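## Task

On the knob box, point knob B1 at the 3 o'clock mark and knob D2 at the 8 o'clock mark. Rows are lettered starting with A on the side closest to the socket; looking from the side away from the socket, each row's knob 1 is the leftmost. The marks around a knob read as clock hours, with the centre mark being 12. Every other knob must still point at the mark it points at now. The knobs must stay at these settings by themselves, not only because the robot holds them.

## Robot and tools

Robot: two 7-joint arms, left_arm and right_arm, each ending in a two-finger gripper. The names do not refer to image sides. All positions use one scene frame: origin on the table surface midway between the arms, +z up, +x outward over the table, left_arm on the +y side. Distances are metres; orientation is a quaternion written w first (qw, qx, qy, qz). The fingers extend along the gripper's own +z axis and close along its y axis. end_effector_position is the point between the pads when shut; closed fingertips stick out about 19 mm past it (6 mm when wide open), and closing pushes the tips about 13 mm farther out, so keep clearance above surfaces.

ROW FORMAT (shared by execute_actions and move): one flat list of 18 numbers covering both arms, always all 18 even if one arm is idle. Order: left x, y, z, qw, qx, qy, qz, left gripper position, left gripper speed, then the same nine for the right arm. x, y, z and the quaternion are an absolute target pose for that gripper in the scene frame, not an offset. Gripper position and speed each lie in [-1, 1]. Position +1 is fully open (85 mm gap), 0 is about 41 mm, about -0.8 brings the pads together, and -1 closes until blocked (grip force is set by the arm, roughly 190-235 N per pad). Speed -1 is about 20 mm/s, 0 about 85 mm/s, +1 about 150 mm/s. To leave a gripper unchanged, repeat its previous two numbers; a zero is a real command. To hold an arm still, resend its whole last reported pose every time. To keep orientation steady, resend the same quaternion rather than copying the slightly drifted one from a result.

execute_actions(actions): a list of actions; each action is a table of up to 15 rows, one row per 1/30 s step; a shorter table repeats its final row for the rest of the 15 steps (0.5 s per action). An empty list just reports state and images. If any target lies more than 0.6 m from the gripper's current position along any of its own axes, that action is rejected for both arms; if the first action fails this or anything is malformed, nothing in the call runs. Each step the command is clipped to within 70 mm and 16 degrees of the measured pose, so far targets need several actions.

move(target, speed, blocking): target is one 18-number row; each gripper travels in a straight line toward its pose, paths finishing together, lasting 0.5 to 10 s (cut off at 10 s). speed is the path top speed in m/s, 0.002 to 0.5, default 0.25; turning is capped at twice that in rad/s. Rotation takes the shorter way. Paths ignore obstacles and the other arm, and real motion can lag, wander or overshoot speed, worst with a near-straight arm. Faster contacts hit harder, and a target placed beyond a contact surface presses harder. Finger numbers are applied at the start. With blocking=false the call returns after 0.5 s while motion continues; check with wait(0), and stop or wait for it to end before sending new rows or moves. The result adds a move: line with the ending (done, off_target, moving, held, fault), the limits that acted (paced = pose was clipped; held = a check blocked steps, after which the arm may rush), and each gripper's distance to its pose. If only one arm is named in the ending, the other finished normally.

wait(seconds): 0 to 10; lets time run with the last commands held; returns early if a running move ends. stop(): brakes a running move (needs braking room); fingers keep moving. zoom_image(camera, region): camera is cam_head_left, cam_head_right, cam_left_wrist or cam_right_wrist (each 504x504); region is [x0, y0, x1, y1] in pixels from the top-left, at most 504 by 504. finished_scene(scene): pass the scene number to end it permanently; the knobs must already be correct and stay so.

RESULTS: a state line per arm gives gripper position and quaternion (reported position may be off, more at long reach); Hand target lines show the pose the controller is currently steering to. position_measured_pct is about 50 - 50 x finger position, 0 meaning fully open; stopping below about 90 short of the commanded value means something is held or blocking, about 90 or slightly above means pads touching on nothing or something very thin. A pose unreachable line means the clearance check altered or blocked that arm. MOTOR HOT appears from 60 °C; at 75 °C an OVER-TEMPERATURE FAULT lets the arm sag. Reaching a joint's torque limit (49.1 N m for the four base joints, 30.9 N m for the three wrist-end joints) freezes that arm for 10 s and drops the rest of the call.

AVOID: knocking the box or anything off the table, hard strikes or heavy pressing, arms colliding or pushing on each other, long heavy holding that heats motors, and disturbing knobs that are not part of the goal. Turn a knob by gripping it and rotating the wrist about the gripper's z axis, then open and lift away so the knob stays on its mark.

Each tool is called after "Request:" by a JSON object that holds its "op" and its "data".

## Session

Request:
{"op": "execute_actions", "data": {"actions": []}}

Scene clock: 0.00 s.
left_arm: end_effector_position=(-0.0581, +0.8343, +0.2464) position_measured_pct=0.0 end_effector_quat_wxyz=(-0.566, +0.157, +0.714, +0.380) | right_arm: end_effector_position=(+0.5151, -0.0254, +0.1313) position_measured_pct=0.0 end_effector_quat_wxyz=(-0.195, -0.449, +0.863, +0.124)
Joint positions: left_arm=[-0.599  0.802 -0.198  2.506 -1.769  1.389  2.127] | right_arm=[-0.595  1.188 -0.135  0.485 -0.16   1.843  1.944]
Joint velocities: left_arm=[-0.     0.    -0.    -0.     0.001 -0.    -0.   ] | right_arm=[ 0.001  0.     0.     0.     0.    -0.    -0.   ]
Motor temperatures (°C, as the motors report them): left_arm=[34 32 33 28 32 34 39] | right_arm=[32 32 26 28 34 35 37]
Hand target (left_arm): -0.058, +0.834, +0.246; -0.566, +0.157, +0.714, +0.380
Hand target (right_arm): +0.515, -0.025, +0.131; -0.195, -0.449, +0.863, +0.124

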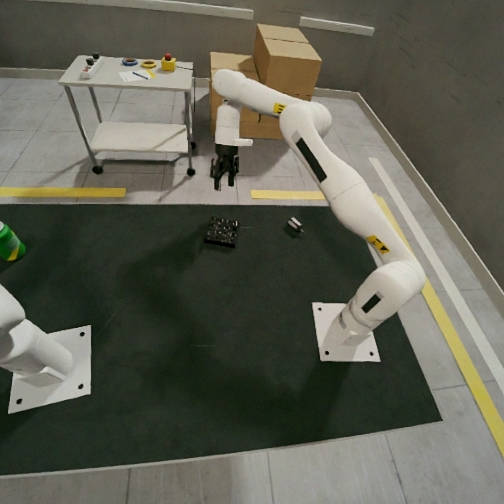

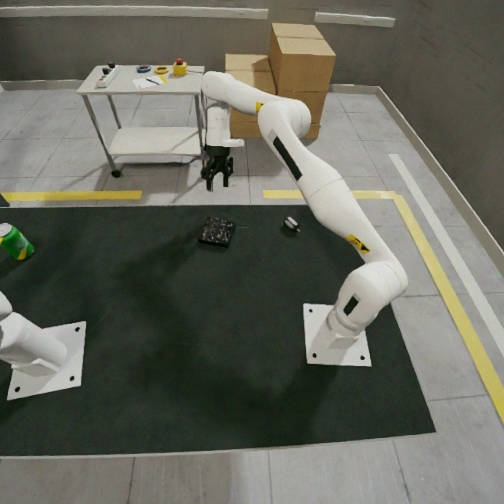

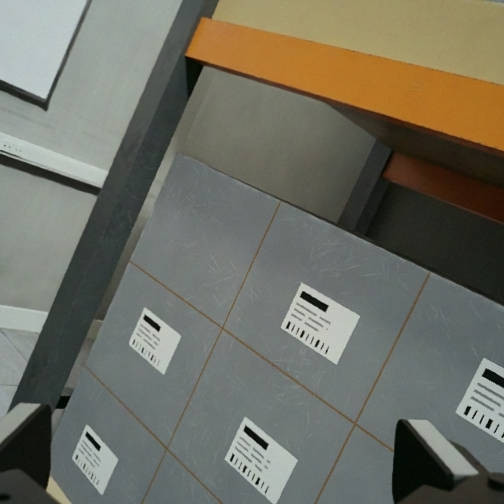

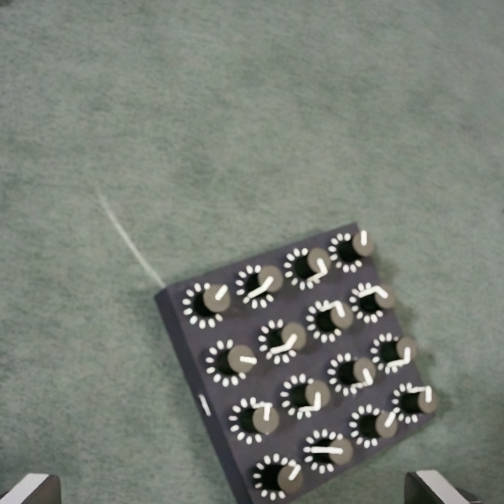

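Request:
{"op": "move", "data": {"target": [-0.0581,0.8343,0.2464,-0.566,0.157,0.714,0.380,1,0, 0.445,0.016,0.10,0,0.6293,-0.7771,0,-0.50,0.5], "speed": 0.4}}

Scene clock: 2.00 s.
left_arm: end_effector_position=(-0.0581, +0.8343, +0.2464) position_measured_pct=0.0 end_effector_quat_wxyz=(-0.566, +0.157, +0.714, +0.380) | right_arm: end_effector_position=(+0.4442, +0.0153, +0.0992) position_measured_pct=75.0 end_effector_quat_wxyz=(-0.001, -0.629, +0.777, -0.000)
Joint positions: left_arm=[-0.599  0.802 -0.198  2.506 -1.769  1.39   2.127] | right_arm=[-0.832  0.789 -0.114  1.357  0.096  1.002  2.066]
Joint velocities: left_arm=[-0.001 -0.    -0.    -0.001 -0.     0.    -0.001] | right_arm=[-0.004 -0.012 -0.002  0.005  0.002 -0.002 -0.003]
Motor temperatures (°C, as the motors report them): left_arm=[34 32 33 28 32 34 39] | right_arm=[32 32 26 28 34 35 37]
Hand target (left_arm): -0.058, +0.834, +0.246; -0.566, +0.157, +0.714, +0.380
Hand target (right_arm): +0.444, +0.016, +0.100; -0.000, -0.630, +0.777, -0.000
Off the commanded pose (left_arm): 0.000 m, 0 deg.
Off the commanded pose (right_arm): 0.001 m, 0 deg.
move: done

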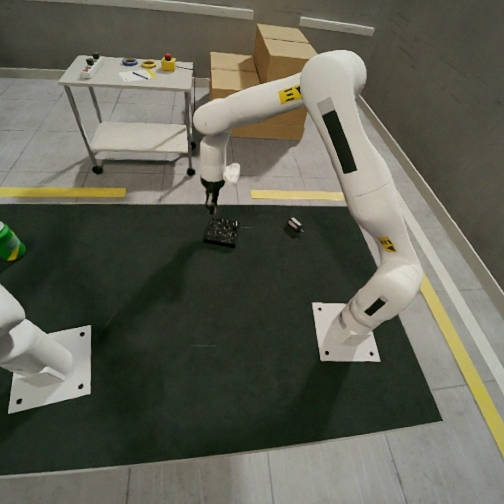

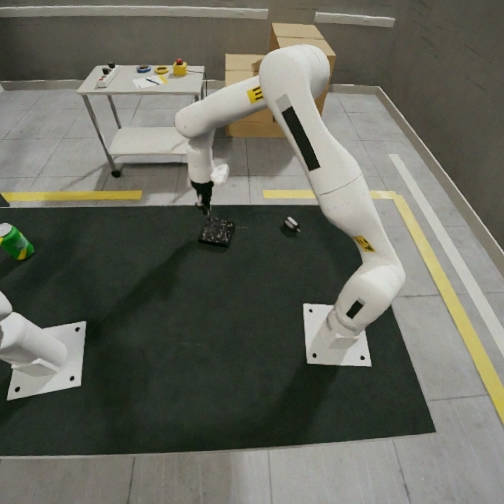

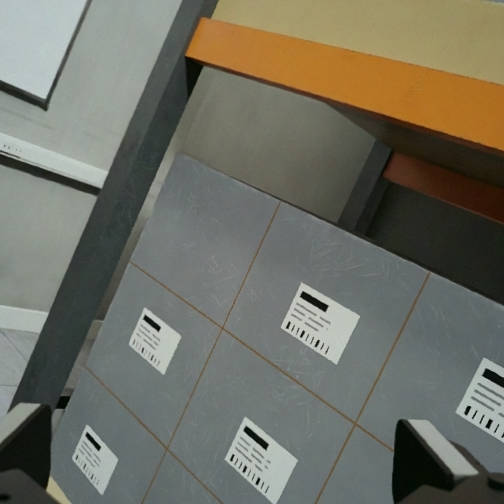

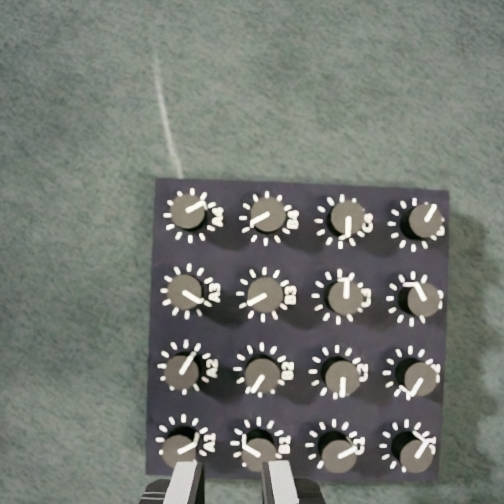

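Request:
{"op": "zoom_image", "data": {"camera": "cam_right_wrist", "region": [130, 324, 460, 504]}}

Request:
{"op": "zoom_image", "data": {"camera": "cam_right_wrist", "region": [140, 384, 320, 504]}}

Region (130, 324, 460, 504) of cam_right_wrist's 504x504 image, scaled by 1.527; it fills the top 275 rows of this view, and the rest is white.

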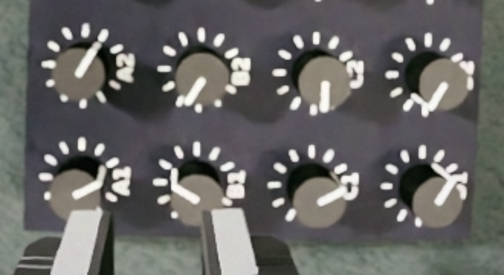

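Region (140, 384, 320, 504) of cam_right_wrist's 504x504 image, scaled by 2.800.

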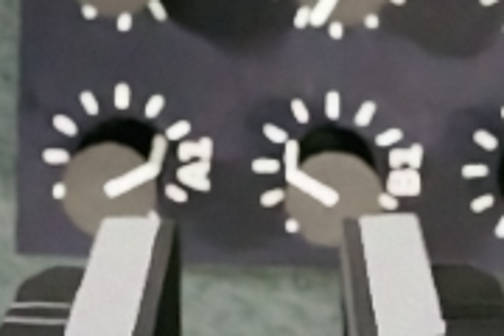

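Request:
{"op": "move", "data": {"target": [-0.0581,0.8343,0.2464,-0.566,0.157,0.714,0.380,1,0, 0.4365,0.0169,0.072,0,0.5,-0.866,0,-0.50,0.5], "speed": 0.3}}

Request:
{"op": "zoom_image", "data": {"camera": "cam_right_wrist", "region": [140, 384, 320, 504]}}

Scene clock: 11.13 s.
left_arm: end_effector_position=(-0.0581, +0.8343, +0.2464) position_measured_pct=0.0 end_effector_quat_wxyz=(-0.566, +0.157, +0.714, +0.380) | right_arm: end_effector_position=(+0.4367, +0.0166, +0.0720) position_measured_pct=75.0 end_effector_quat_wxyz=(-0.000, -0.500, +0.866, -0.000)
Joint positions: left_arm=[-0.599  0.802 -0.198  2.506 -1.769  1.39   2.127] | right_arm=[-0.887  0.815 -0.034  1.404  0.031  0.923  1.786]
Joint velocities: left_arm=[ 0.    -0.    -0.    -0.    -0.     0.001  0.001] | right_arm=[-0.004  0.    -0.002  0.001  0.001 -0.    -0.001]
Motor temperatures (°C, as the motors report them): left_arm=[34 32 33 28 32 34 39] | right_arm=[32 33 26 28 34 35 37]
Hand target (left_arm): -0.058, +0.834, +0.246; -0.566, +0.157, +0.714, +0.380
Hand target (right_arm): +0.436, +0.017, +0.072; -0.000, -0.500, +0.866, -0.000
Off the commanded pose (left_arm): 0.000 m, 0 deg.
Off the commanded pose (right_arm): 0.000 m, 0 deg.
move: done

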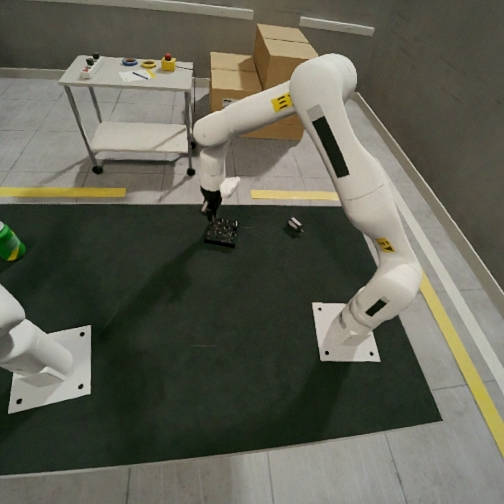

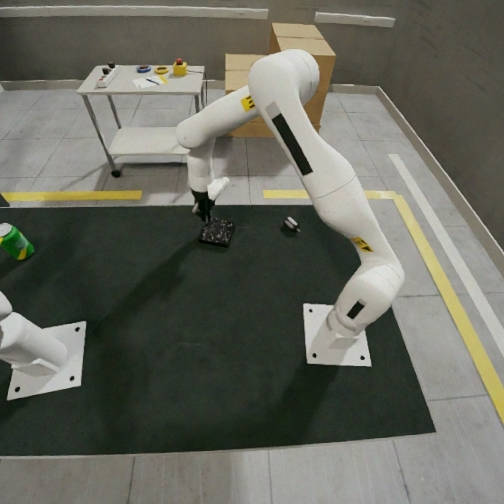

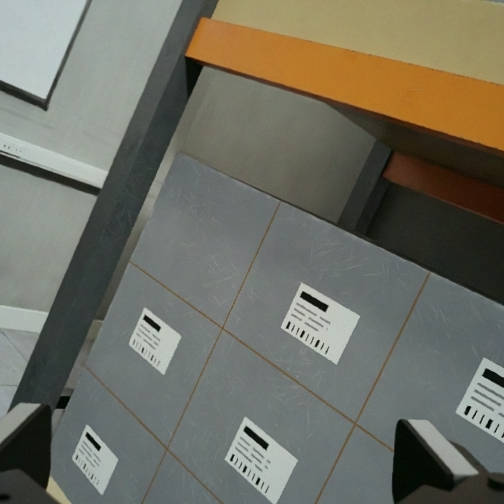

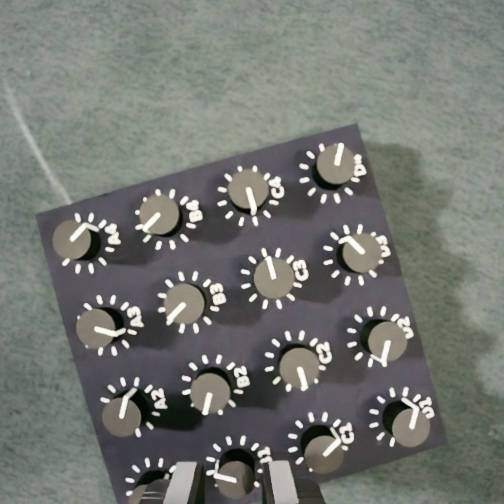

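Region (140, 384, 320, 504) of cam_right_wrist's 504x504 image, scaled by 2.800.

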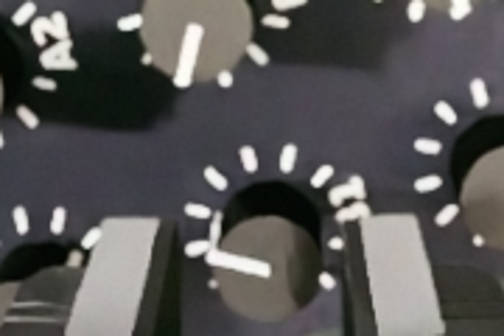

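Request:
{"op": "execute_actions", "data": {"actions": [[[-0.0581,0.8343,0.2464,-0.566,0.157,0.714,0.380,1,0, 0.4363,0.0169,0.0712,0,0.5,-0.866,0,-0.50,-0.7],[-0.0581,0.8343,0.2464,-0.566,0.157,0.714,0.380,1,0, 0.4363,0.0169,0.070,0,0.5,-0.866,0,-0.50,-0.7],[-0.0581,0.8343,0.2464,-0.566,0.157,0.714,0.380,1,0, 0.4363,0.0169,0.0683,0,0.5,-0.866,0,-0.50,-0.7],[-0.0581,0.8343,0.2464,-0.566,0.157,0.714,0.380,1,0, 0.4363,0.0169,0.0664,0,0.5,-0.866,0,-0.50,-0.7],[-0.0581,0.8343,0.2464,-0.566,0.157,0.714,0.380,1,0, 0.4363,0.0169,0.0644,0,0.5,-0.866,0,-0.50,-0.7],[-0.0581,0.8343,0.2464,-0.566,0.157,0.714,0.380,1,0, 0.4363,0.0169,0.0624,0,0.5,-0.866,0,-0.50,-0.7],[-0.0581,0.8343,0.2464,-0.566,0.157,0.714,0.380,1,0, 0.4363,0.0169,0.0604,0,0.5,-0.866,0,-0.50,-0.7],[-0.0581,0.8343,0.2464,-0.566,0.157,0.714,0.380,1,0, 0.4363,0.0169,0.0584,0,0.5,-0.866,0,-0.50,-0.7],[-0.0581,0.8343,0.2464,-0.566,0.157,0.714,0.380,1,0, 0.4363,0.0169,0.0564,0,0.5,-0.866,0,-0.50,-0.7],[-0.0581,0.8343,0.2464,-0.566,0.157,0.714,0.380,1,0, 0.4363,0.0169,0.0546,0,0.5,-0.866,0,-0.50,-0.7],[-0.0581,0.8343,0.2464,-0.566,0.157,0.714,0.380,1,0, 0.4363,0.0169,0.053,0,0.5,-0.866,0,-0.50,-0.7],[-0.0581,0.8343,0.2464,-0.566,0.157,0.714,0.380,1,0, 0.4363,0.0169,0.0516,0,0.5,-0.866,0,-0.50,-0.7],[-0.0581,0.8343,0.2464,-0.566,0.157,0.714,0.380,1,0, 0.4363,0.0169,0.0505,0,0.5,-0.866,0,-0.50,-0.7],[-0.0581,0.8343,0.2464,-0.566,0.157,0.714,0.380,1,0, 0.4363,0.0169,0.0498,0,0.5,-0.866,0,-0.50,-0.7],[-0.0581,0.8343,0.2464,-0.566,0.157,0.714,0.380,1,0, 0.4363,0.0169,0.0495,0,0.5,-0.866,0,-0.50,-0.7]],[[-0.0581,0.8343,0.2464,-0.566,0.157,0.714,0.380,1,0, 0.4363,0.0169,0.0495,0,0.5,-0.866,0,-0.50,-0.7],[-0.0581,0.8343,0.2464,-0.566,0.157,0.714,0.380,1,0, 0.4363,0.0169,0.0495,0,0.5,-0.866,0,-0.50,-0.7],[-0.0581,0.8343,0.2464,-0.566,0.157,0.714,0.380,1,0, 0.4363,0.0169,0.0495,0,0.5,-0.866,0,-0.62,-0.9]]]}}

Scene clock: 13.03 s.
left_arm: end_effector_position=(-0.0581, +0.8343, +0.2464) position_measured_pct=0.0 end_effector_quat_wxyz=(-0.566, +0.157, +0.714, +0.380) | right_arm: end_effector_position=(+0.4363, +0.0169, +0.0496) position_measured_pct=80.2 end_effector_quat_wxyz=(+0.000, -0.500, +0.866, +0.000)
Joint positions: left_arm=[-0.599  0.802 -0.198  2.506 -1.769  1.39   2.127] | right_arm=[-0.888  0.849 -0.034  1.419  0.033  0.874  1.785]
Joint velocities: left_arm=[ 0. -0.  0.  0. -0.  0.  0.] | right_arm=[ 0.    -0.    -0.001  0.001 -0.     0.    -0.001]
Motor temperatures (°C, as the motors report them): left_arm=[34 32 33 28 32 34 39] | right_arm=[32 33 26 28 34 35 37]
Hand target (left_arm): -0.058, +0.834, +0.246; -0.566, +0.157, +0.714, +0.380
Hand target (right_arm): +0.436, +0.017, +0.050; -0.000, -0.500, +0.866, +0.000
Off the commanded pose (left_arm): 0.000 m, 0 deg.
Off the commanded pose (right_arm): 0.000 m, 0 deg.

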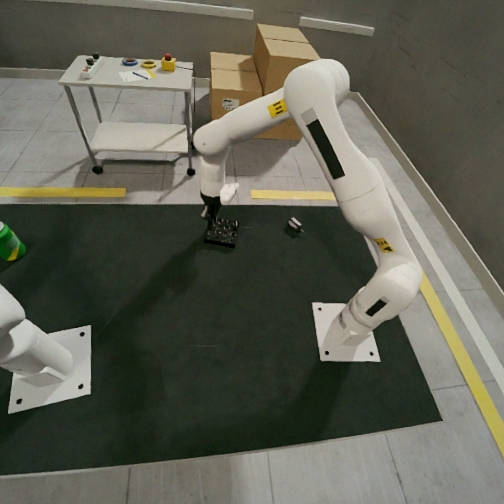

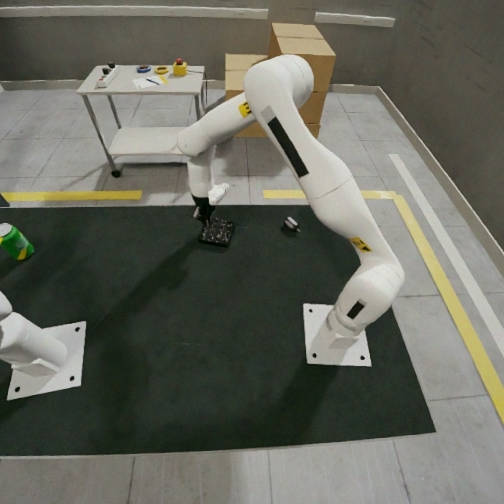

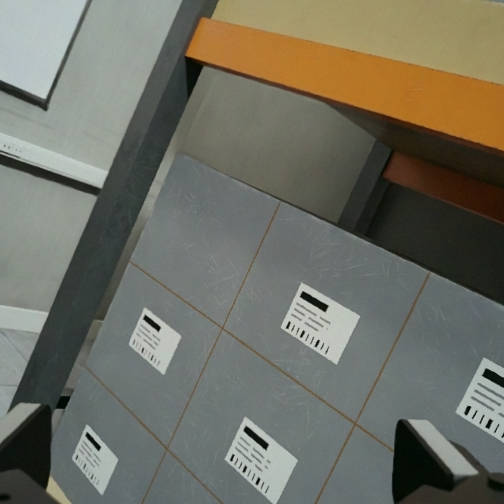

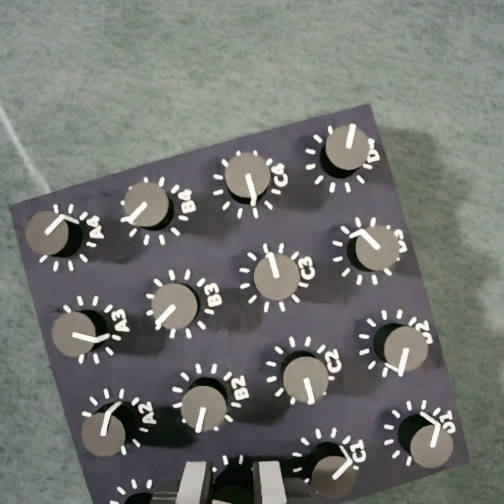

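Request:
{"op": "move", "data": {"target": [-0.0581,0.8343,0.2464,-0.566,0.157,0.714,0.380,1,0, 0.4363,0.0169,0.0495,0,0,-1,0,-0.62,-0.9], "speed": 0.4}}

Scene clock: 15.00 s.
left_arm: end_effector_position=(-0.0581, +0.8343, +0.2464) position_measured_pct=0.0 end_effector_quat_wxyz=(-0.566, +0.157, +0.714, +0.380) | right_arm: end_effector_position=(+0.4365, +0.0167, +0.0494) position_measured_pct=80.2 end_effector_quat_wxyz=(+0.000, +0.000, +1.000, -0.000)
Joint positions: left_arm=[-0.599  0.802 -0.198  2.506 -1.769  1.39   2.127] | right_arm=[-1.039  0.862  0.239  1.427 -0.235  0.881  0.938]
Joint velocities: left_arm=[ 0.    -0.001 -0.    -0.001 -0.001  0.002  0.   ] | right_arm=[-0.003  0.     0.001 -0.001  0.002 -0.    -0.001]
Motor temperatures (°C, as the motors report them): left_arm=[34 32 33 28 32 34 39] | right_arm=[32 33 26 28 34 35 37]
Hand target (left_arm): -0.058, +0.834, +0.246; -0.566, +0.157, +0.714, +0.380
Hand target (right_arm): +0.437, +0.017, +0.049; +0.000, +0.000, +1.000, -0.000
Off the commanded pose (left_arm): 0.000 m, 0 deg.
Off the commanded pose (right_arm): 0.000 m, 0 deg.
move: done

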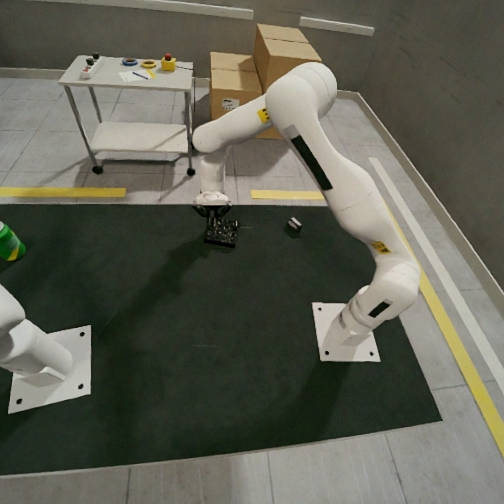

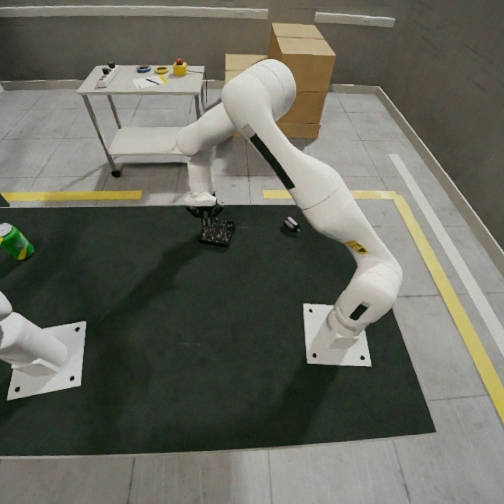

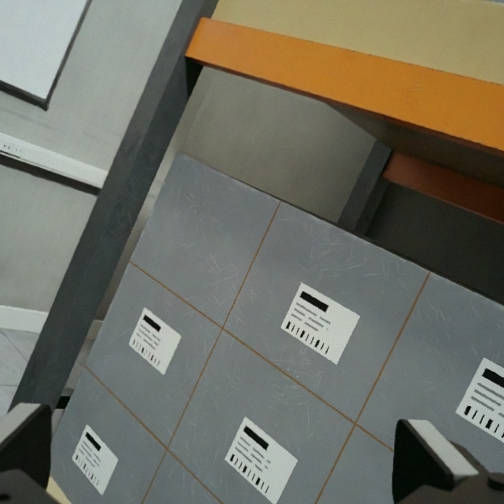

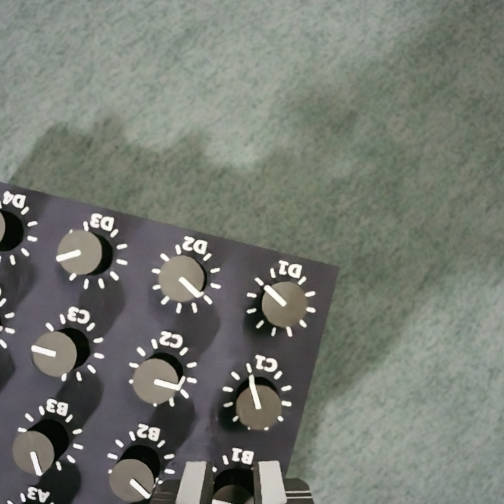

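Request:
{"op": "execute_actions", "data": {"actions": [[[-0.0581,0.8343,0.2464,-0.566,0.157,0.714,0.380,1,0, 0.4364,0.0168,0.0495,0,0,-1,0,-0.50,-0.5],[-0.0581,0.8343,0.2464,-0.566,0.157,0.714,0.380,1,0, 0.4364,0.0168,0.0495,0,0,-1,0,-0.50,-0.5],[-0.0581,0.8343,0.2464,-0.566,0.157,0.714,0.380,1,0, 0.4364,0.0168,0.0495,0,0,-1,0,-0.50,-0.5],[-0.0581,0.8343,0.2464,-0.566,0.157,0.714,0.380,1,0, 0.4364,0.0168,0.0495,0,0,-1,0,-0.50,-0.5],[-0.0581,0.8343,0.2464,-0.566,0.157,0.714,0.380,1,0, 0.4364,0.0168,0.0495,0,0,-1,0,-0.50,-0.5],[-0.0581,0.8343,0.2464,-0.566,0.157,0.714,0.380,1,0, 0.4364,0.0168,0.0495,0,0,-1,0,-0.50,-0.5],[-0.0581,0.8343,0.2464,-0.566,0.157,0.714,0.380,1,0, 0.4364,0.0168,0.0505,0,0,-1,0,-0.50,-0.5],[-0.0581,0.8343,0.2464,-0.566,0.157,0.714,0.380,1,0, 0.4364,0.0168,0.052,0,0,-1,0,-0.50,-0.5],[-0.0581,0.8343,0.2464,-0.566,0.157,0.714,0.380,1,0, 0.4364,0.0168,0.0545,0,0,-1,0,-0.50,-0.5],[-0.0581,0.8343,0.2464,-0.566,0.157,0.714,0.380,1,0, 0.4364,0.0168,0.0575,0,0,-1,0,-0.50,-0.5],[-0.0581,0.8343,0.2464,-0.566,0.157,0.714,0.380,1,0, 0.4364,0.0168,0.0605,0,0,-1,0,-0.50,-0.5],[-0.0581,0.8343,0.2464,-0.566,0.157,0.714,0.380,1,0, 0.4364,0.0168,0.0635,0,0,-1,0,-0.50,-0.5],[-0.0581,0.8343,0.2464,-0.566,0.157,0.714,0.380,1,0, 0.4364,0.0168,0.066,0,0,-1,0,-0.50,-0.5],[-0.0581,0.8343,0.2464,-0.566,0.157,0.714,0.380,1,0, 0.4364,0.0168,0.068,0,0,-1,0,-0.50,-0.5],[-0.0581,0.8343,0.2464,-0.566,0.157,0.714,0.380,1,0, 0.4360,0.0167,0.070,0,0,-1,0,-0.50,-0.5]],[[-0.0581,0.8343,0.2464,-0.566,0.157,0.714,0.380,1,0, 0.4348,0.0165,0.071,0,0,-1,0,-0.50,-0.5],[-0.0581,0.8343,0.2464,-0.566,0.157,0.714,0.380,1,0, 0.4325,0.0160,0.072,0,0,-1,0,-0.50,-0.5],[-0.0581,0.8343,0.2464,-0.566,0.157,0.714,0.380,1,0, 0.4290,0.0153,0.072,0,0,-1,0,-0.50,-0.5],[-0.0581,0.8343,0.2464,-0.566,0.157,0.714,0.380,1,0, 0.4245,0.0144,0.072,0,0,-1,0,-0.50,-0.5],[-0.0581,0.8343,0.2464,-0.566,0.157,0.714,0.380,1,0, 0.4190,0.0132,0.072,0,0,-1,0,-0.50,-0.5],[-0.0581,0.8343,0.2464,-0.566,0.157,0.714,0.380,1,0, 0.4130,0.0120,0.072,0,0,-1,0,-0.50,-0.5],[-0.0581,0.8343,0.2464,-0.566,0.157,0.714,0.380,1,0, 0.4070,0.0108,0.072,0,0,-1,0,-0.50,-0.5],[-0.0581,0.8343,0.2464,-0.566,0.157,0.714,0.380,1,0, 0.4010,0.0095,0.072,0,0,-1,0,-0.50,-0.5],[-0.0581,0.8343,0.2464,-0.566,0.157,0.714,0.380,1,0, 0.3952,0.0083,0.072,0,0,-1,0,-0.50,-0.5],[-0.0581,0.8343,0.2464,-0.566,0.157,0.714,0.380,1,0, 0.3900,0.0073,0.072,0,0,-1,0,-0.50,-0.5],[-0.0581,0.8343,0.2464,-0.566,0.157,0.714,0.380,1,0, 0.3856,0.0064,0.072,0,0,-1,0,-0.50,-0.5],[-0.0581,0.8343,0.2464,-0.566,0.157,0.714,0.380,1,0, 0.3822,0.0057,0.072,0,0,-1,0,-0.50,-0.5],[-0.0581,0.8343,0.2464,-0.566,0.157,0.714,0.380,1,0, 0.3798,0.0052,0.072,0,0,-1,0,-0.50,-0.5],[-0.0581,0.8343,0.2464,-0.566,0.157,0.714,0.380,1,0, 0.3785,0.0049,0.072,0,0,-1,0,-0.50,-0.5],[-0.0581,0.8343,0.2464,-0.566,0.157,0.714,0.380,1,0, 0.3780,0.0048,0.072,0,0,-1,0,-0.50,-0.5]]]}}

Request:
{"op": "wait", "data": {"seconds": 0.4}}

Request:
{"op": "zoom_image", "data": {"camera": "cam_right_wrist", "region": [140, 384, 320, 504]}}

Scene clock: 17.43 s.
left_arm: end_effector_position=(-0.0581, +0.8343, +0.2464) position_measured_pct=0.0 end_effector_quat_wxyz=(-0.566, +0.157, +0.714, +0.380) | right_arm: end_effector_position=(+0.3830, +0.0054, +0.0716) position_measured_pct=75.0 end_effector_quat_wxyz=(-0.001, -0.000, +1.000, -0.001)
Joint positions: left_arm=[-0.599  0.802 -0.198  2.506 -1.769  1.39   2.127] | right_arm=[-1.116  0.748  0.246  1.593 -0.227  0.832  0.89 ]
Joint velocities: left_arm=[-0.001 -0.    -0.    -0.001 -0.001  0.     0.   ] | right_arm=[-0.134 -0.133 -0.003  0.321 -0.001 -0.19  -0.093]
Motor temperatures (°C, as the motors report them): left_arm=[34 32 33 28 32 34 39] | right_arm=[32 33 26 28 34 35 37]
Hand target (left_arm): -0.058, +0.834, +0.246; -0.566, +0.157, +0.714, +0.380
Hand target (right_arm): +0.378, +0.004, +0.072; -0.000, -0.000, +1.000, -0.000
Off the commanded pose (left_arm): 0.000 m, 0 deg.
Off the commanded pose (right_arm): 0.005 m, 0 deg.

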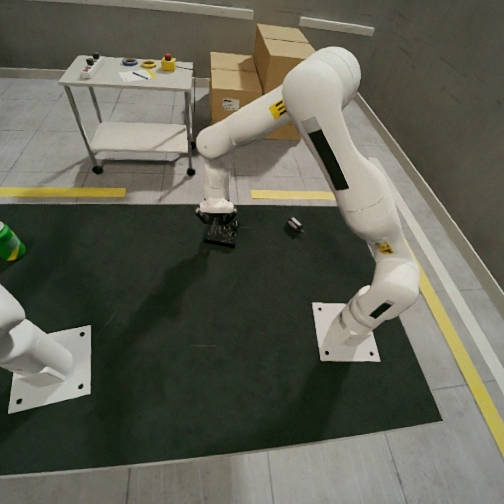

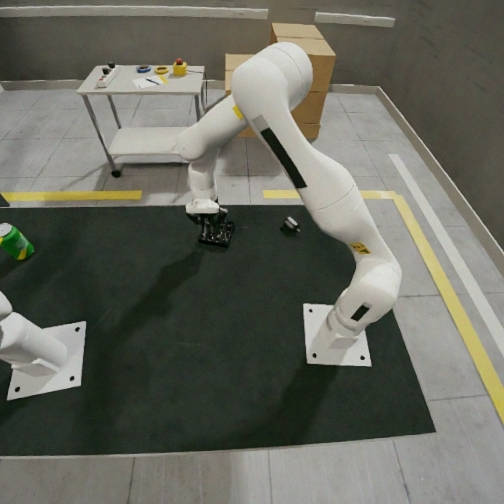

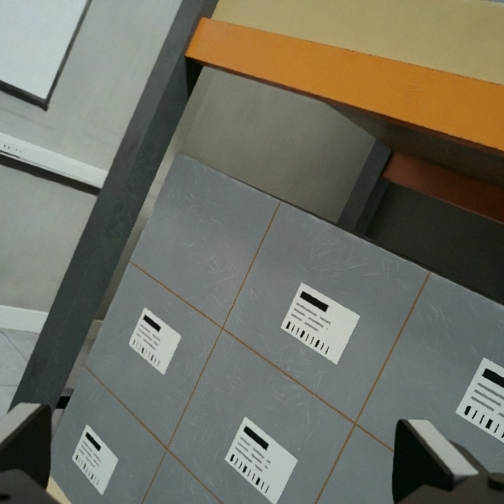

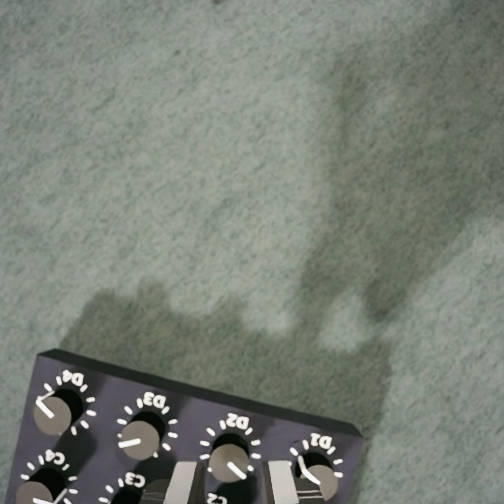

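Scene clock: 17.83 s.
left_arm: end_effector_position=(-0.0581, +0.8343, +0.2464) position_measured_pct=0.0 end_effector_quat_wxyz=(-0.566, +0.157, +0.714, +0.380) | right_arm: end_effector_position=(+0.3781, +0.0043, +0.0720) position_measured_pct=75.0 end_effector_quat_wxyz=(-0.000, -0.000, +1.000, -0.000)
Joint positions: left_arm=[-0.599  0.802 -0.198  2.506 -1.769  1.39   2.127] | right_arm=[-1.125  0.739  0.247  1.611 -0.227  0.82   0.885]
Joint velocities: left_arm=[ 0.002 -0.    -0.    -0.    -0.     0.001  0.001] | right_arm=[-0.002 -0.002 -0.     0.    -0.    -0.    -0.001]
Motor temperatures (°C, as the motors report them): left_arm=[34 32 33 28 32 34 39] | right_arm=[32 33 26 28 34 35 37]
Hand target (left_arm): -0.058, +0.834, +0.246; -0.566, +0.157, +0.714, +0.380
Hand target (right_arm): +0.378, +0.004, +0.072; -0.000, -0.000, +1.000, -0.000
Off the commanded pose (left_arm): 0.000 m, 0 deg.
Off the commanded pose (right_arm): 0.000 m, 0 deg.
wait: 0.40 s; at rest by 0.23 s

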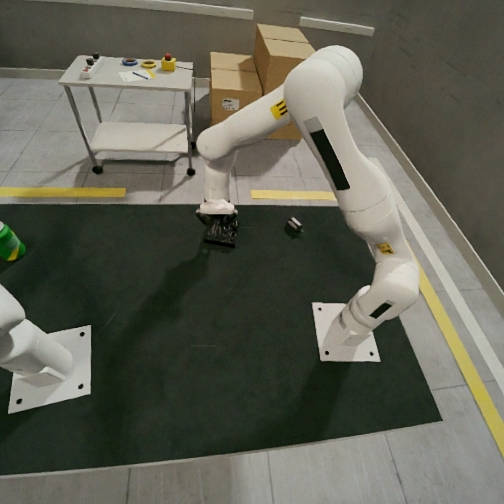

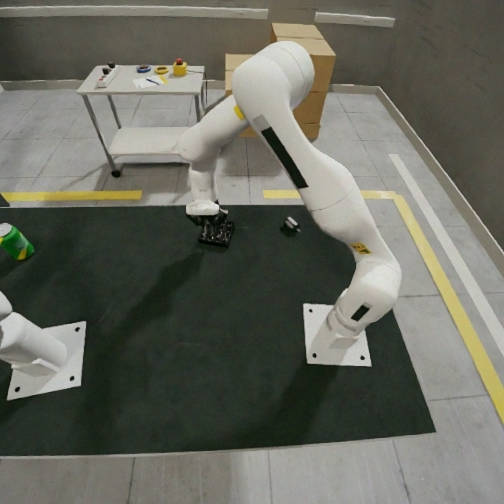

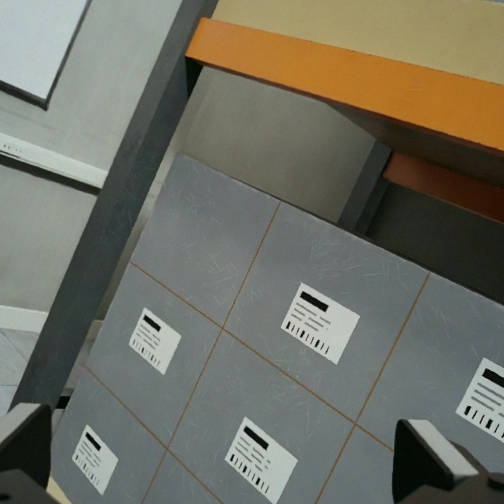

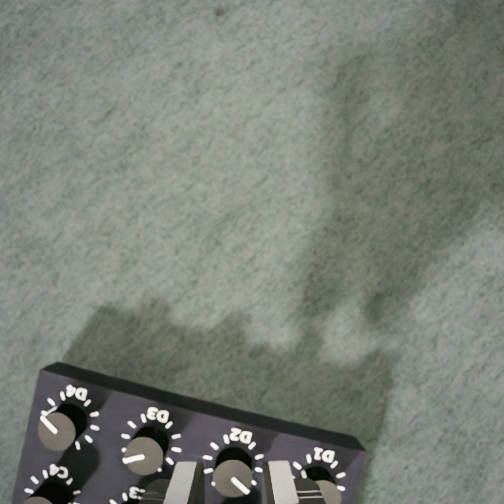

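Region (140, 384, 320, 504) of cam_right_wrist's 504x504 image, scaled by 2.800.

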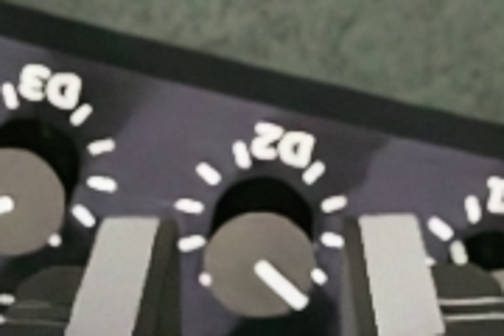

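Request:
{"op": "execute_actions", "data": {"actions": [[[-0.0581,0.8343,0.2464,-0.566,0.157,0.714,0.380,1,0, 0.3779,0.0041,0.0712,0,0,-1,0,-0.50,-0.5],[-0.0581,0.8343,0.2464,-0.566,0.157,0.714,0.380,1,0, 0.3779,0.0041,0.070,0,0,-1,0,-0.50,-0.5],[-0.0581,0.8343,0.2464,-0.566,0.157,0.714,0.380,1,0, 0.3779,0.0041,0.0683,0,0,-1,0,-0.50,-0.5],[-0.0581,0.8343,0.2464,-0.566,0.157,0.714,0.380,1,0, 0.3779,0.0041,0.0664,0,0,-1,0,-0.50,-0.5],[-0.0581,0.8343,0.2464,-0.566,0.157,0.714,0.380,1,0, 0.3779,0.0041,0.0644,0,0,-1,0,-0.50,-0.5],[-0.0581,0.8343,0.2464,-0.566,0.157,0.714,0.380,1,0, 0.3779,0.0041,0.0624,0,0,-1,0,-0.50,-0.5],[-0.0581,0.8343,0.2464,-0.566,0.157,0.714,0.380,1,0, 0.3779,0.0041,0.0604,0,0,-1,0,-0.50,-0.5],[-0.0581,0.8343,0.2464,-0.566,0.157,0.714,0.380,1,0, 0.3779,0.0041,0.0584,0,0,-1,0,-0.50,-0.5],[-0.0581,0.8343,0.2464,-0.566,0.157,0.714,0.380,1,0, 0.3779,0.0041,0.0564,0,0,-1,0,-0.50,-0.5],[-0.0581,0.8343,0.2464,-0.566,0.157,0.714,0.380,1,0, 0.3779,0.0041,0.0546,0,0,-1,0,-0.50,-0.5],[-0.0581,0.8343,0.2464,-0.566,0.157,0.714,0.380,1,0, 0.3779,0.0041,0.053,0,0,-1,0,-0.50,-0.5],[-0.0581,0.8343,0.2464,-0.566,0.157,0.714,0.380,1,0, 0.3779,0.0041,0.0516,0,0,-1,0,-0.50,-0.5],[-0.0581,0.8343,0.2464,-0.566,0.157,0.714,0.380,1,0, 0.3779,0.0041,0.0505,0,0,-1,0,-0.50,-0.5],[-0.0581,0.8343,0.2464,-0.566,0.157,0.714,0.380,1,0, 0.3779,0.0041,0.0498,0,0,-1,0,-0.50,-0.5],[-0.0581,0.8343,0.2464,-0.566,0.157,0.714,0.380,1,0, 0.3779,0.0041,0.0495,0,0,-1,0,-0.50,-0.5]],[[-0.0581,0.8343,0.2464,-0.566,0.157,0.714,0.380,1,0, 0.3779,0.0041,0.0495,0,0,-1,0,-0.50,-0.5],[-0.0581,0.8343,0.2464,-0.566,0.157,0.714,0.380,1,0, 0.3779,0.0041,0.0495,0,0,-1,0,-0.50,-0.5],[-0.0581,0.8343,0.2464,-0.566,0.157,0.714,0.380,1,0, 0.3779,0.0041,0.0495,0,0,-1,0,-0.62,-0.9]]]}}

Request:
{"op": "move", "data": {"target": [-0.0581,0.8343,0.2464,-0.566,0.157,0.714,0.380,1,0, 0.3779,0.0041,0.0495,0,0.5,-0.866,0,-0.62,-0.9], "speed": 0.4}}

Scene clock: 19.90 s.
left_arm: end_effector_position=(-0.0581, +0.8343, +0.2464) position_measured_pct=0.0 end_effector_quat_wxyz=(-0.566, +0.157, +0.714, +0.380) | right_arm: end_effector_position=(+0.3779, +0.0040, +0.0496) position_measured_pct=80.2 end_effector_quat_wxyz=(-0.000, +0.000, +1.000, -0.000)
Joint positions: left_arm=[-0.599  0.802 -0.198  2.506 -1.769  1.39   2.127] | right_arm=[-1.117  0.775  0.235  1.629 -0.237  0.766  0.894]
Joint velocities: left_arm=[ 0.    -0.001  0.    -0.001 -0.001  0.001  0.   ] | right_arm=[-0.001 -0.    -0.     0.001  0.    -0.    -0.   ]
Motor temperatures (°C, as the motors report them): left_arm=[34 32 33 28 32 34 39] | right_arm=[32 33 26 28 34 35 37]
Hand target (left_arm): -0.058, +0.834, +0.246; -0.566, +0.157, +0.714, +0.380
Hand target (right_arm): +0.378, +0.004, +0.050; -0.000, +0.000, +1.000, +0.000
Off the commanded pose (left_arm): 0.000 m, 0 deg.
Off the commanded pose (right_arm): 0.000 m, 0 deg.

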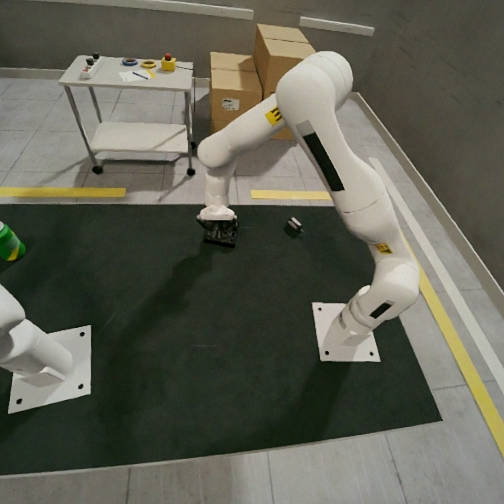

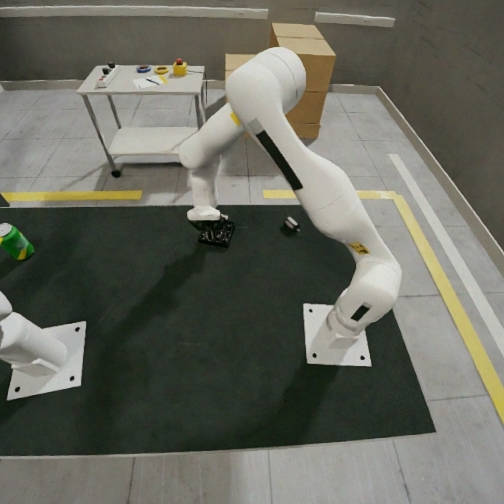

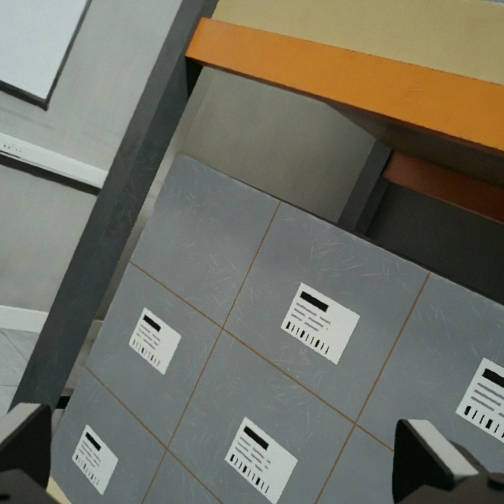

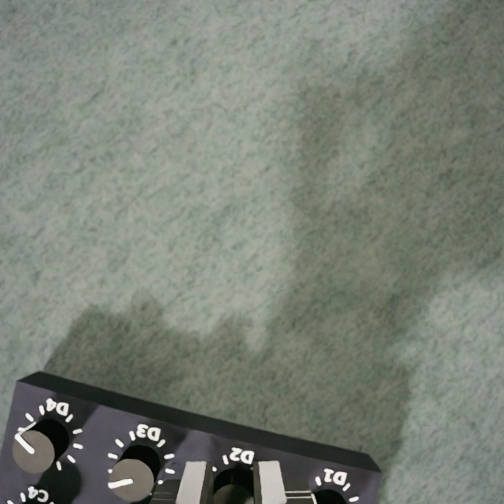

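Scene clock: 21.63 s.
left_arm: end_effector_position=(-0.0581, +0.8343, +0.2464) position_measured_pct=0.0 end_effector_quat_wxyz=(-0.566, +0.157, +0.714, +0.380) | right_arm: end_effector_position=(+0.3777, +0.0042, +0.0498) position_measured_pct=80.2 end_effector_quat_wxyz=(-0.000, -0.500, +0.866, +0.000)
Joint positions: left_arm=[-0.599  0.802 -0.198  2.506 -1.769  1.39   2.127] | right_arm=[-0.944  0.762 -0.047  1.621  0.046  0.76   1.706]
Joint velocities: left_arm=[ 0.001  0.    -0.    -0.001  0.     0.    -0.001] | right_arm=[ 0.002  0.    -0.002  0.    -0.003 -0.     0.004]
Motor temperatures (°C, as the motors report them): left_arm=[34 32 33 28 32 34 39] | right_arm=[32 33 26 28 34 35 37]
Hand target (left_arm): -0.058, +0.834, +0.246; -0.566, +0.157, +0.714, +0.380
Hand target (right_arm): +0.378, +0.004, +0.050; -0.000, -0.500, +0.866, +0.000
Off the commanded pose (left_arm): 0.000 m, 0 deg.
Off the commanded pose (right_arm): 0.000 m, 0 deg.
move: done

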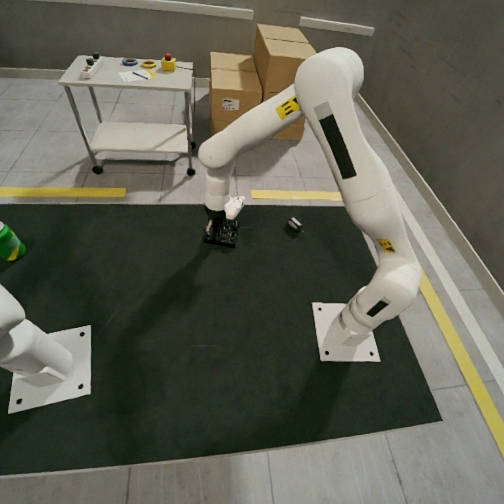

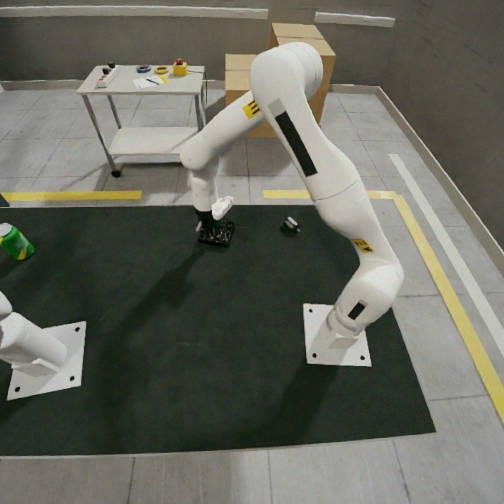

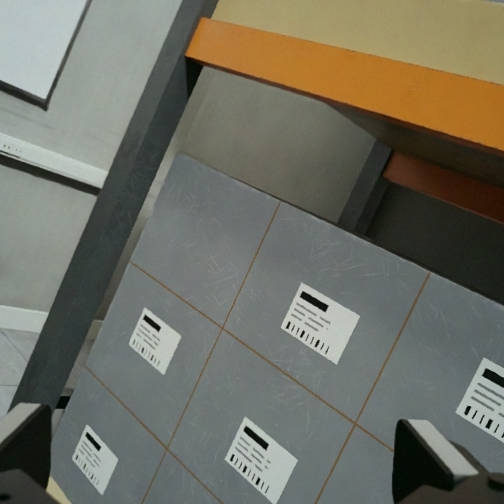

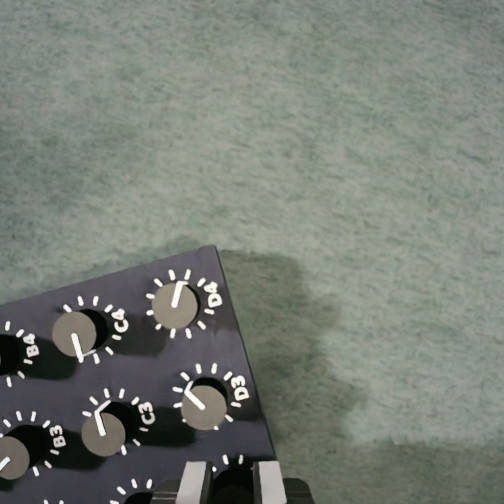

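Next I'll release, lift and back off to check.

Request:
{"op": "execute_actions", "data": {"actions": [[[-0.0581,0.8343,0.2464,-0.566,0.157,0.714,0.380,1,0, 0.3778,0.0041,0.0497,0,0.5,-0.866,0,-0.50,-0.5],[-0.0581,0.8343,0.2464,-0.566,0.157,0.714,0.380,1,0, 0.3778,0.0041,0.0497,0,0.5,-0.866,0,-0.50,-0.5],[-0.0581,0.8343,0.2464,-0.566,0.157,0.714,0.380,1,0, 0.3778,0.0041,0.0497,0,0.5,-0.866,0,-0.50,-0.5],[-0.0581,0.8343,0.2464,-0.566,0.157,0.714,0.380,1,0, 0.3778,0.0041,0.0497,0,0.5,-0.866,0,-0.50,-0.5],[-0.0581,0.8343,0.2464,-0.566,0.157,0.714,0.380,1,0, 0.3778,0.0041,0.0497,0,0.5,-0.866,0,-0.50,-0.5],[-0.0581,0.8343,0.2464,-0.566,0.157,0.714,0.380,1,0, 0.3778,0.0041,0.0497,0,0.5,-0.866,0,-0.50,-0.5],[-0.0581,0.8343,0.2464,-0.566,0.157,0.714,0.380,1,0, 0.3778,0.0041,0.0505,0,0.5,-0.866,0,-0.50,-0.5],[-0.0581,0.8343,0.2464,-0.566,0.157,0.714,0.380,1,0, 0.3778,0.0041,0.052,0,0.5,-0.866,0,-0.50,-0.5],[-0.0581,0.8343,0.2464,-0.566,0.157,0.714,0.380,1,0, 0.3778,0.0041,0.0545,0,0.5,-0.866,0,-0.50,-0.5],[-0.0581,0.8343,0.2464,-0.566,0.157,0.714,0.380,1,0, 0.3778,0.0041,0.0575,0,0.5,-0.866,0,-0.50,-0.5],[-0.0581,0.8343,0.2464,-0.566,0.157,0.714,0.380,1,0, 0.3778,0.0041,0.061,0,0.5,-0.866,0,-0.50,-0.5],[-0.0581,0.8343,0.2464,-0.566,0.157,0.714,0.380,1,0, 0.3778,0.0041,0.065,0,0.5,-0.866,0,-0.50,-0.5],[-0.0581,0.8343,0.2464,-0.566,0.157,0.714,0.380,1,0, 0.3778,0.0041,0.069,0,0.5,-0.866,0,-0.50,-0.5],[-0.0581,0.8343,0.2464,-0.566,0.157,0.714,0.380,1,0, 0.3782,0.0044,0.073,0,0.5,-0.866,0,-0.50,-0.5],[-0.0581,0.8343,0.2464,-0.566,0.157,0.714,0.380,1,0, 0.3795,0.0052,0.077,0,0.5,-0.866,0,-0.50,-0.5]],[[-0.0581,0.8343,0.2464,-0.566,0.157,0.714,0.380,1,0, 0.382,0.007,0.081,0,0.5,-0.866,0,-0.50,-0.5],[-0.0581,0.8343,0.2464,-0.566,0.157,0.714,0.380,1,0, 0.3855,0.009,0.085,0,0.5,-0.866,0,-0.50,-0.5],[-0.0581,0.8343,0.2464,-0.566,0.157,0.714,0.380,1,0, 0.390,0.012,0.089,0,0.5,-0.866,0,-0.50,-0.5],[-0.0581,0.8343,0.2464,-0.566,0.157,0.714,0.380,1,0, 0.395,0.015,0.093,0,0.5,-0.866,0,-0.50,-0.5],[-0.0581,0.8343,0.2464,-0.566,0.157,0.714,0.380,1,0, 0.400,0.018,0.096,0,0.5,-0.866,0,-0.50,-0.5],[-0.0581,0.8343,0.2464,-0.566,0.157,0.714,0.380,1,0, 0.405,0.021,0.099,0,0.5,-0.866,0,-0.50,-0.5],[-0.0581,0.8343,0.2464,-0.566,0.157,0.714,0.380,1,0, 0.410,0.024,0.102,0,0.5,-0.866,0,-0.50,-0.5],[-0.0581,0.8343,0.2464,-0.566,0.157,0.714,0.380,1,0, 0.415,0.027,0.104,0,0.5,-0.866,0,-0.50,-0.5],[-0.0581,0.8343,0.2464,-0.566,0.157,0.714,0.380,1,0, 0.419,0.030,0.106,0,0.5,-0.866,0,-0.50,-0.5],[-0.0581,0.8343,0.2464,-0.566,0.157,0.714,0.380,1,0, 0.423,0.032,0.108,0,0.5,-0.866,0,-0.50,-0.5],[-0.0581,0.8343,0.2464,-0.566,0.157,0.714,0.380,1,0, 0.426,0.034,0.109,0,0.5,-0.866,0,-0.50,-0.5],[-0.0581,0.8343,0.2464,-0.566,0.157,0.714,0.380,1,0, 0.428,0.035,0.110,0,0.5,-0.866,0,-0.50,-0.5],[-0.0581,0.8343,0.2464,-0.566,0.157,0.714,0.380,1,0, 0.429,0.036,0.110,0,0.5,-0.866,0,-0.50,-0.5]]]}}

Scene clock: 23.83 s.
left_arm: end_effector_position=(-0.0581, +0.8343, +0.2464) position_measured_pct=0.0 end_effector_quat_wxyz=(-0.566, +0.157, +0.714, +0.380) | right_arm: end_effector_position=(+0.4259, +0.0340, +0.1091) position_measured_pct=75.0 end_effector_quat_wxyz=(+0.002, -0.500, +0.866, +0.001)
Joint positions: left_arm=[-0.599  0.802 -0.198  2.506 -1.769  1.39   2.127] | right_arm=[-0.917  0.771 -0.045  1.357  0.038  1.01   1.748]
Joint velocities: left_arm=[-0.001  0.001 -0.    -0.001  0.001  0.    -0.   ] | right_arm=[ 0.023  0.129  0.007 -0.384 -0.01   0.273  0.049]
Motor temperatures (°C, as the motors report them): left_arm=[34 32 33 28 32 34 39] | right_arm=[32 33 26 28 34 35 37]
Hand target (left_arm): -0.058, +0.834, +0.246; -0.566, +0.157, +0.714, +0.380
Hand target (right_arm): +0.429, +0.036, +0.110; +0.001, -0.500, +0.866, +0.000
Off the commanded pose (left_arm): 0.000 m, 0 deg.
Off the commanded pose (right_arm): 0.004 m, 0 deg.

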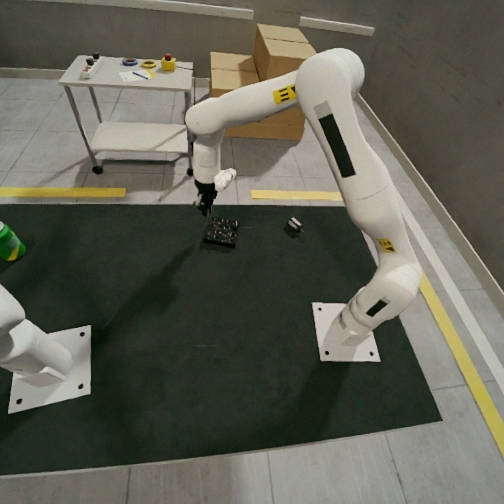

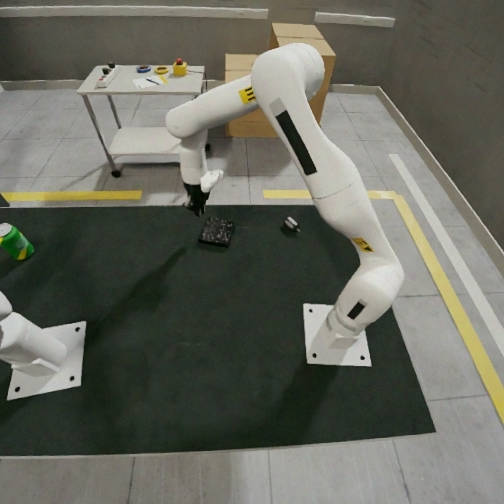

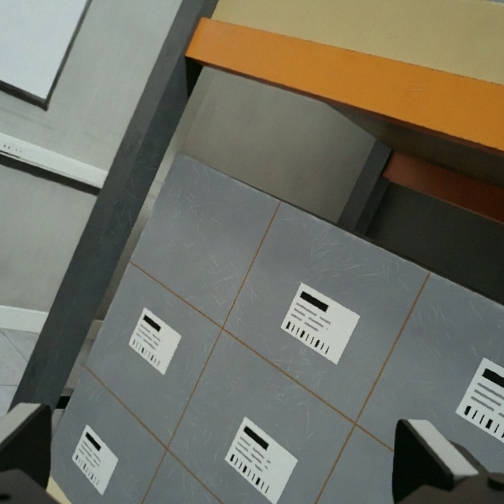

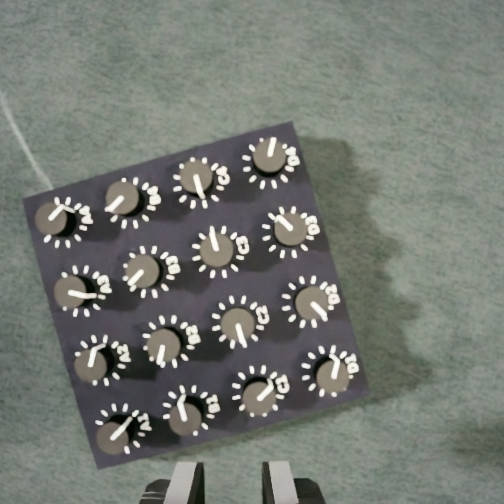

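Request:
{"op": "zoom_image", "data": {"camera": "cam_right_wrist", "region": [130, 220, 370, 460]}}

Region (130, 220, 370, 460) of cam_right_wrist's 504x504 image, scaled by 2.100.

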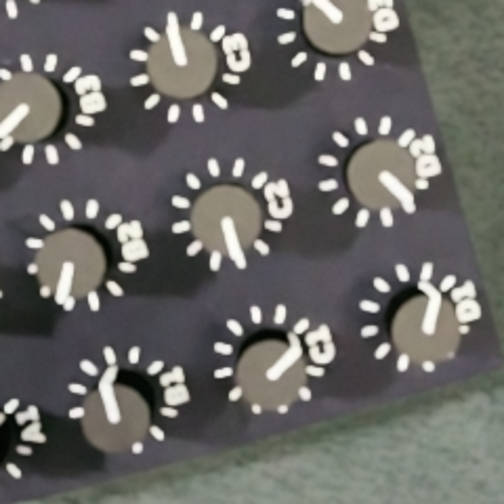

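B1 is at 3 (parallel to C3), and D2 is at 8 (30° past C2's 9).

Request:
{"op": "finished_scene", "data": {"scene": 2}}

The scene is finished: the task was done.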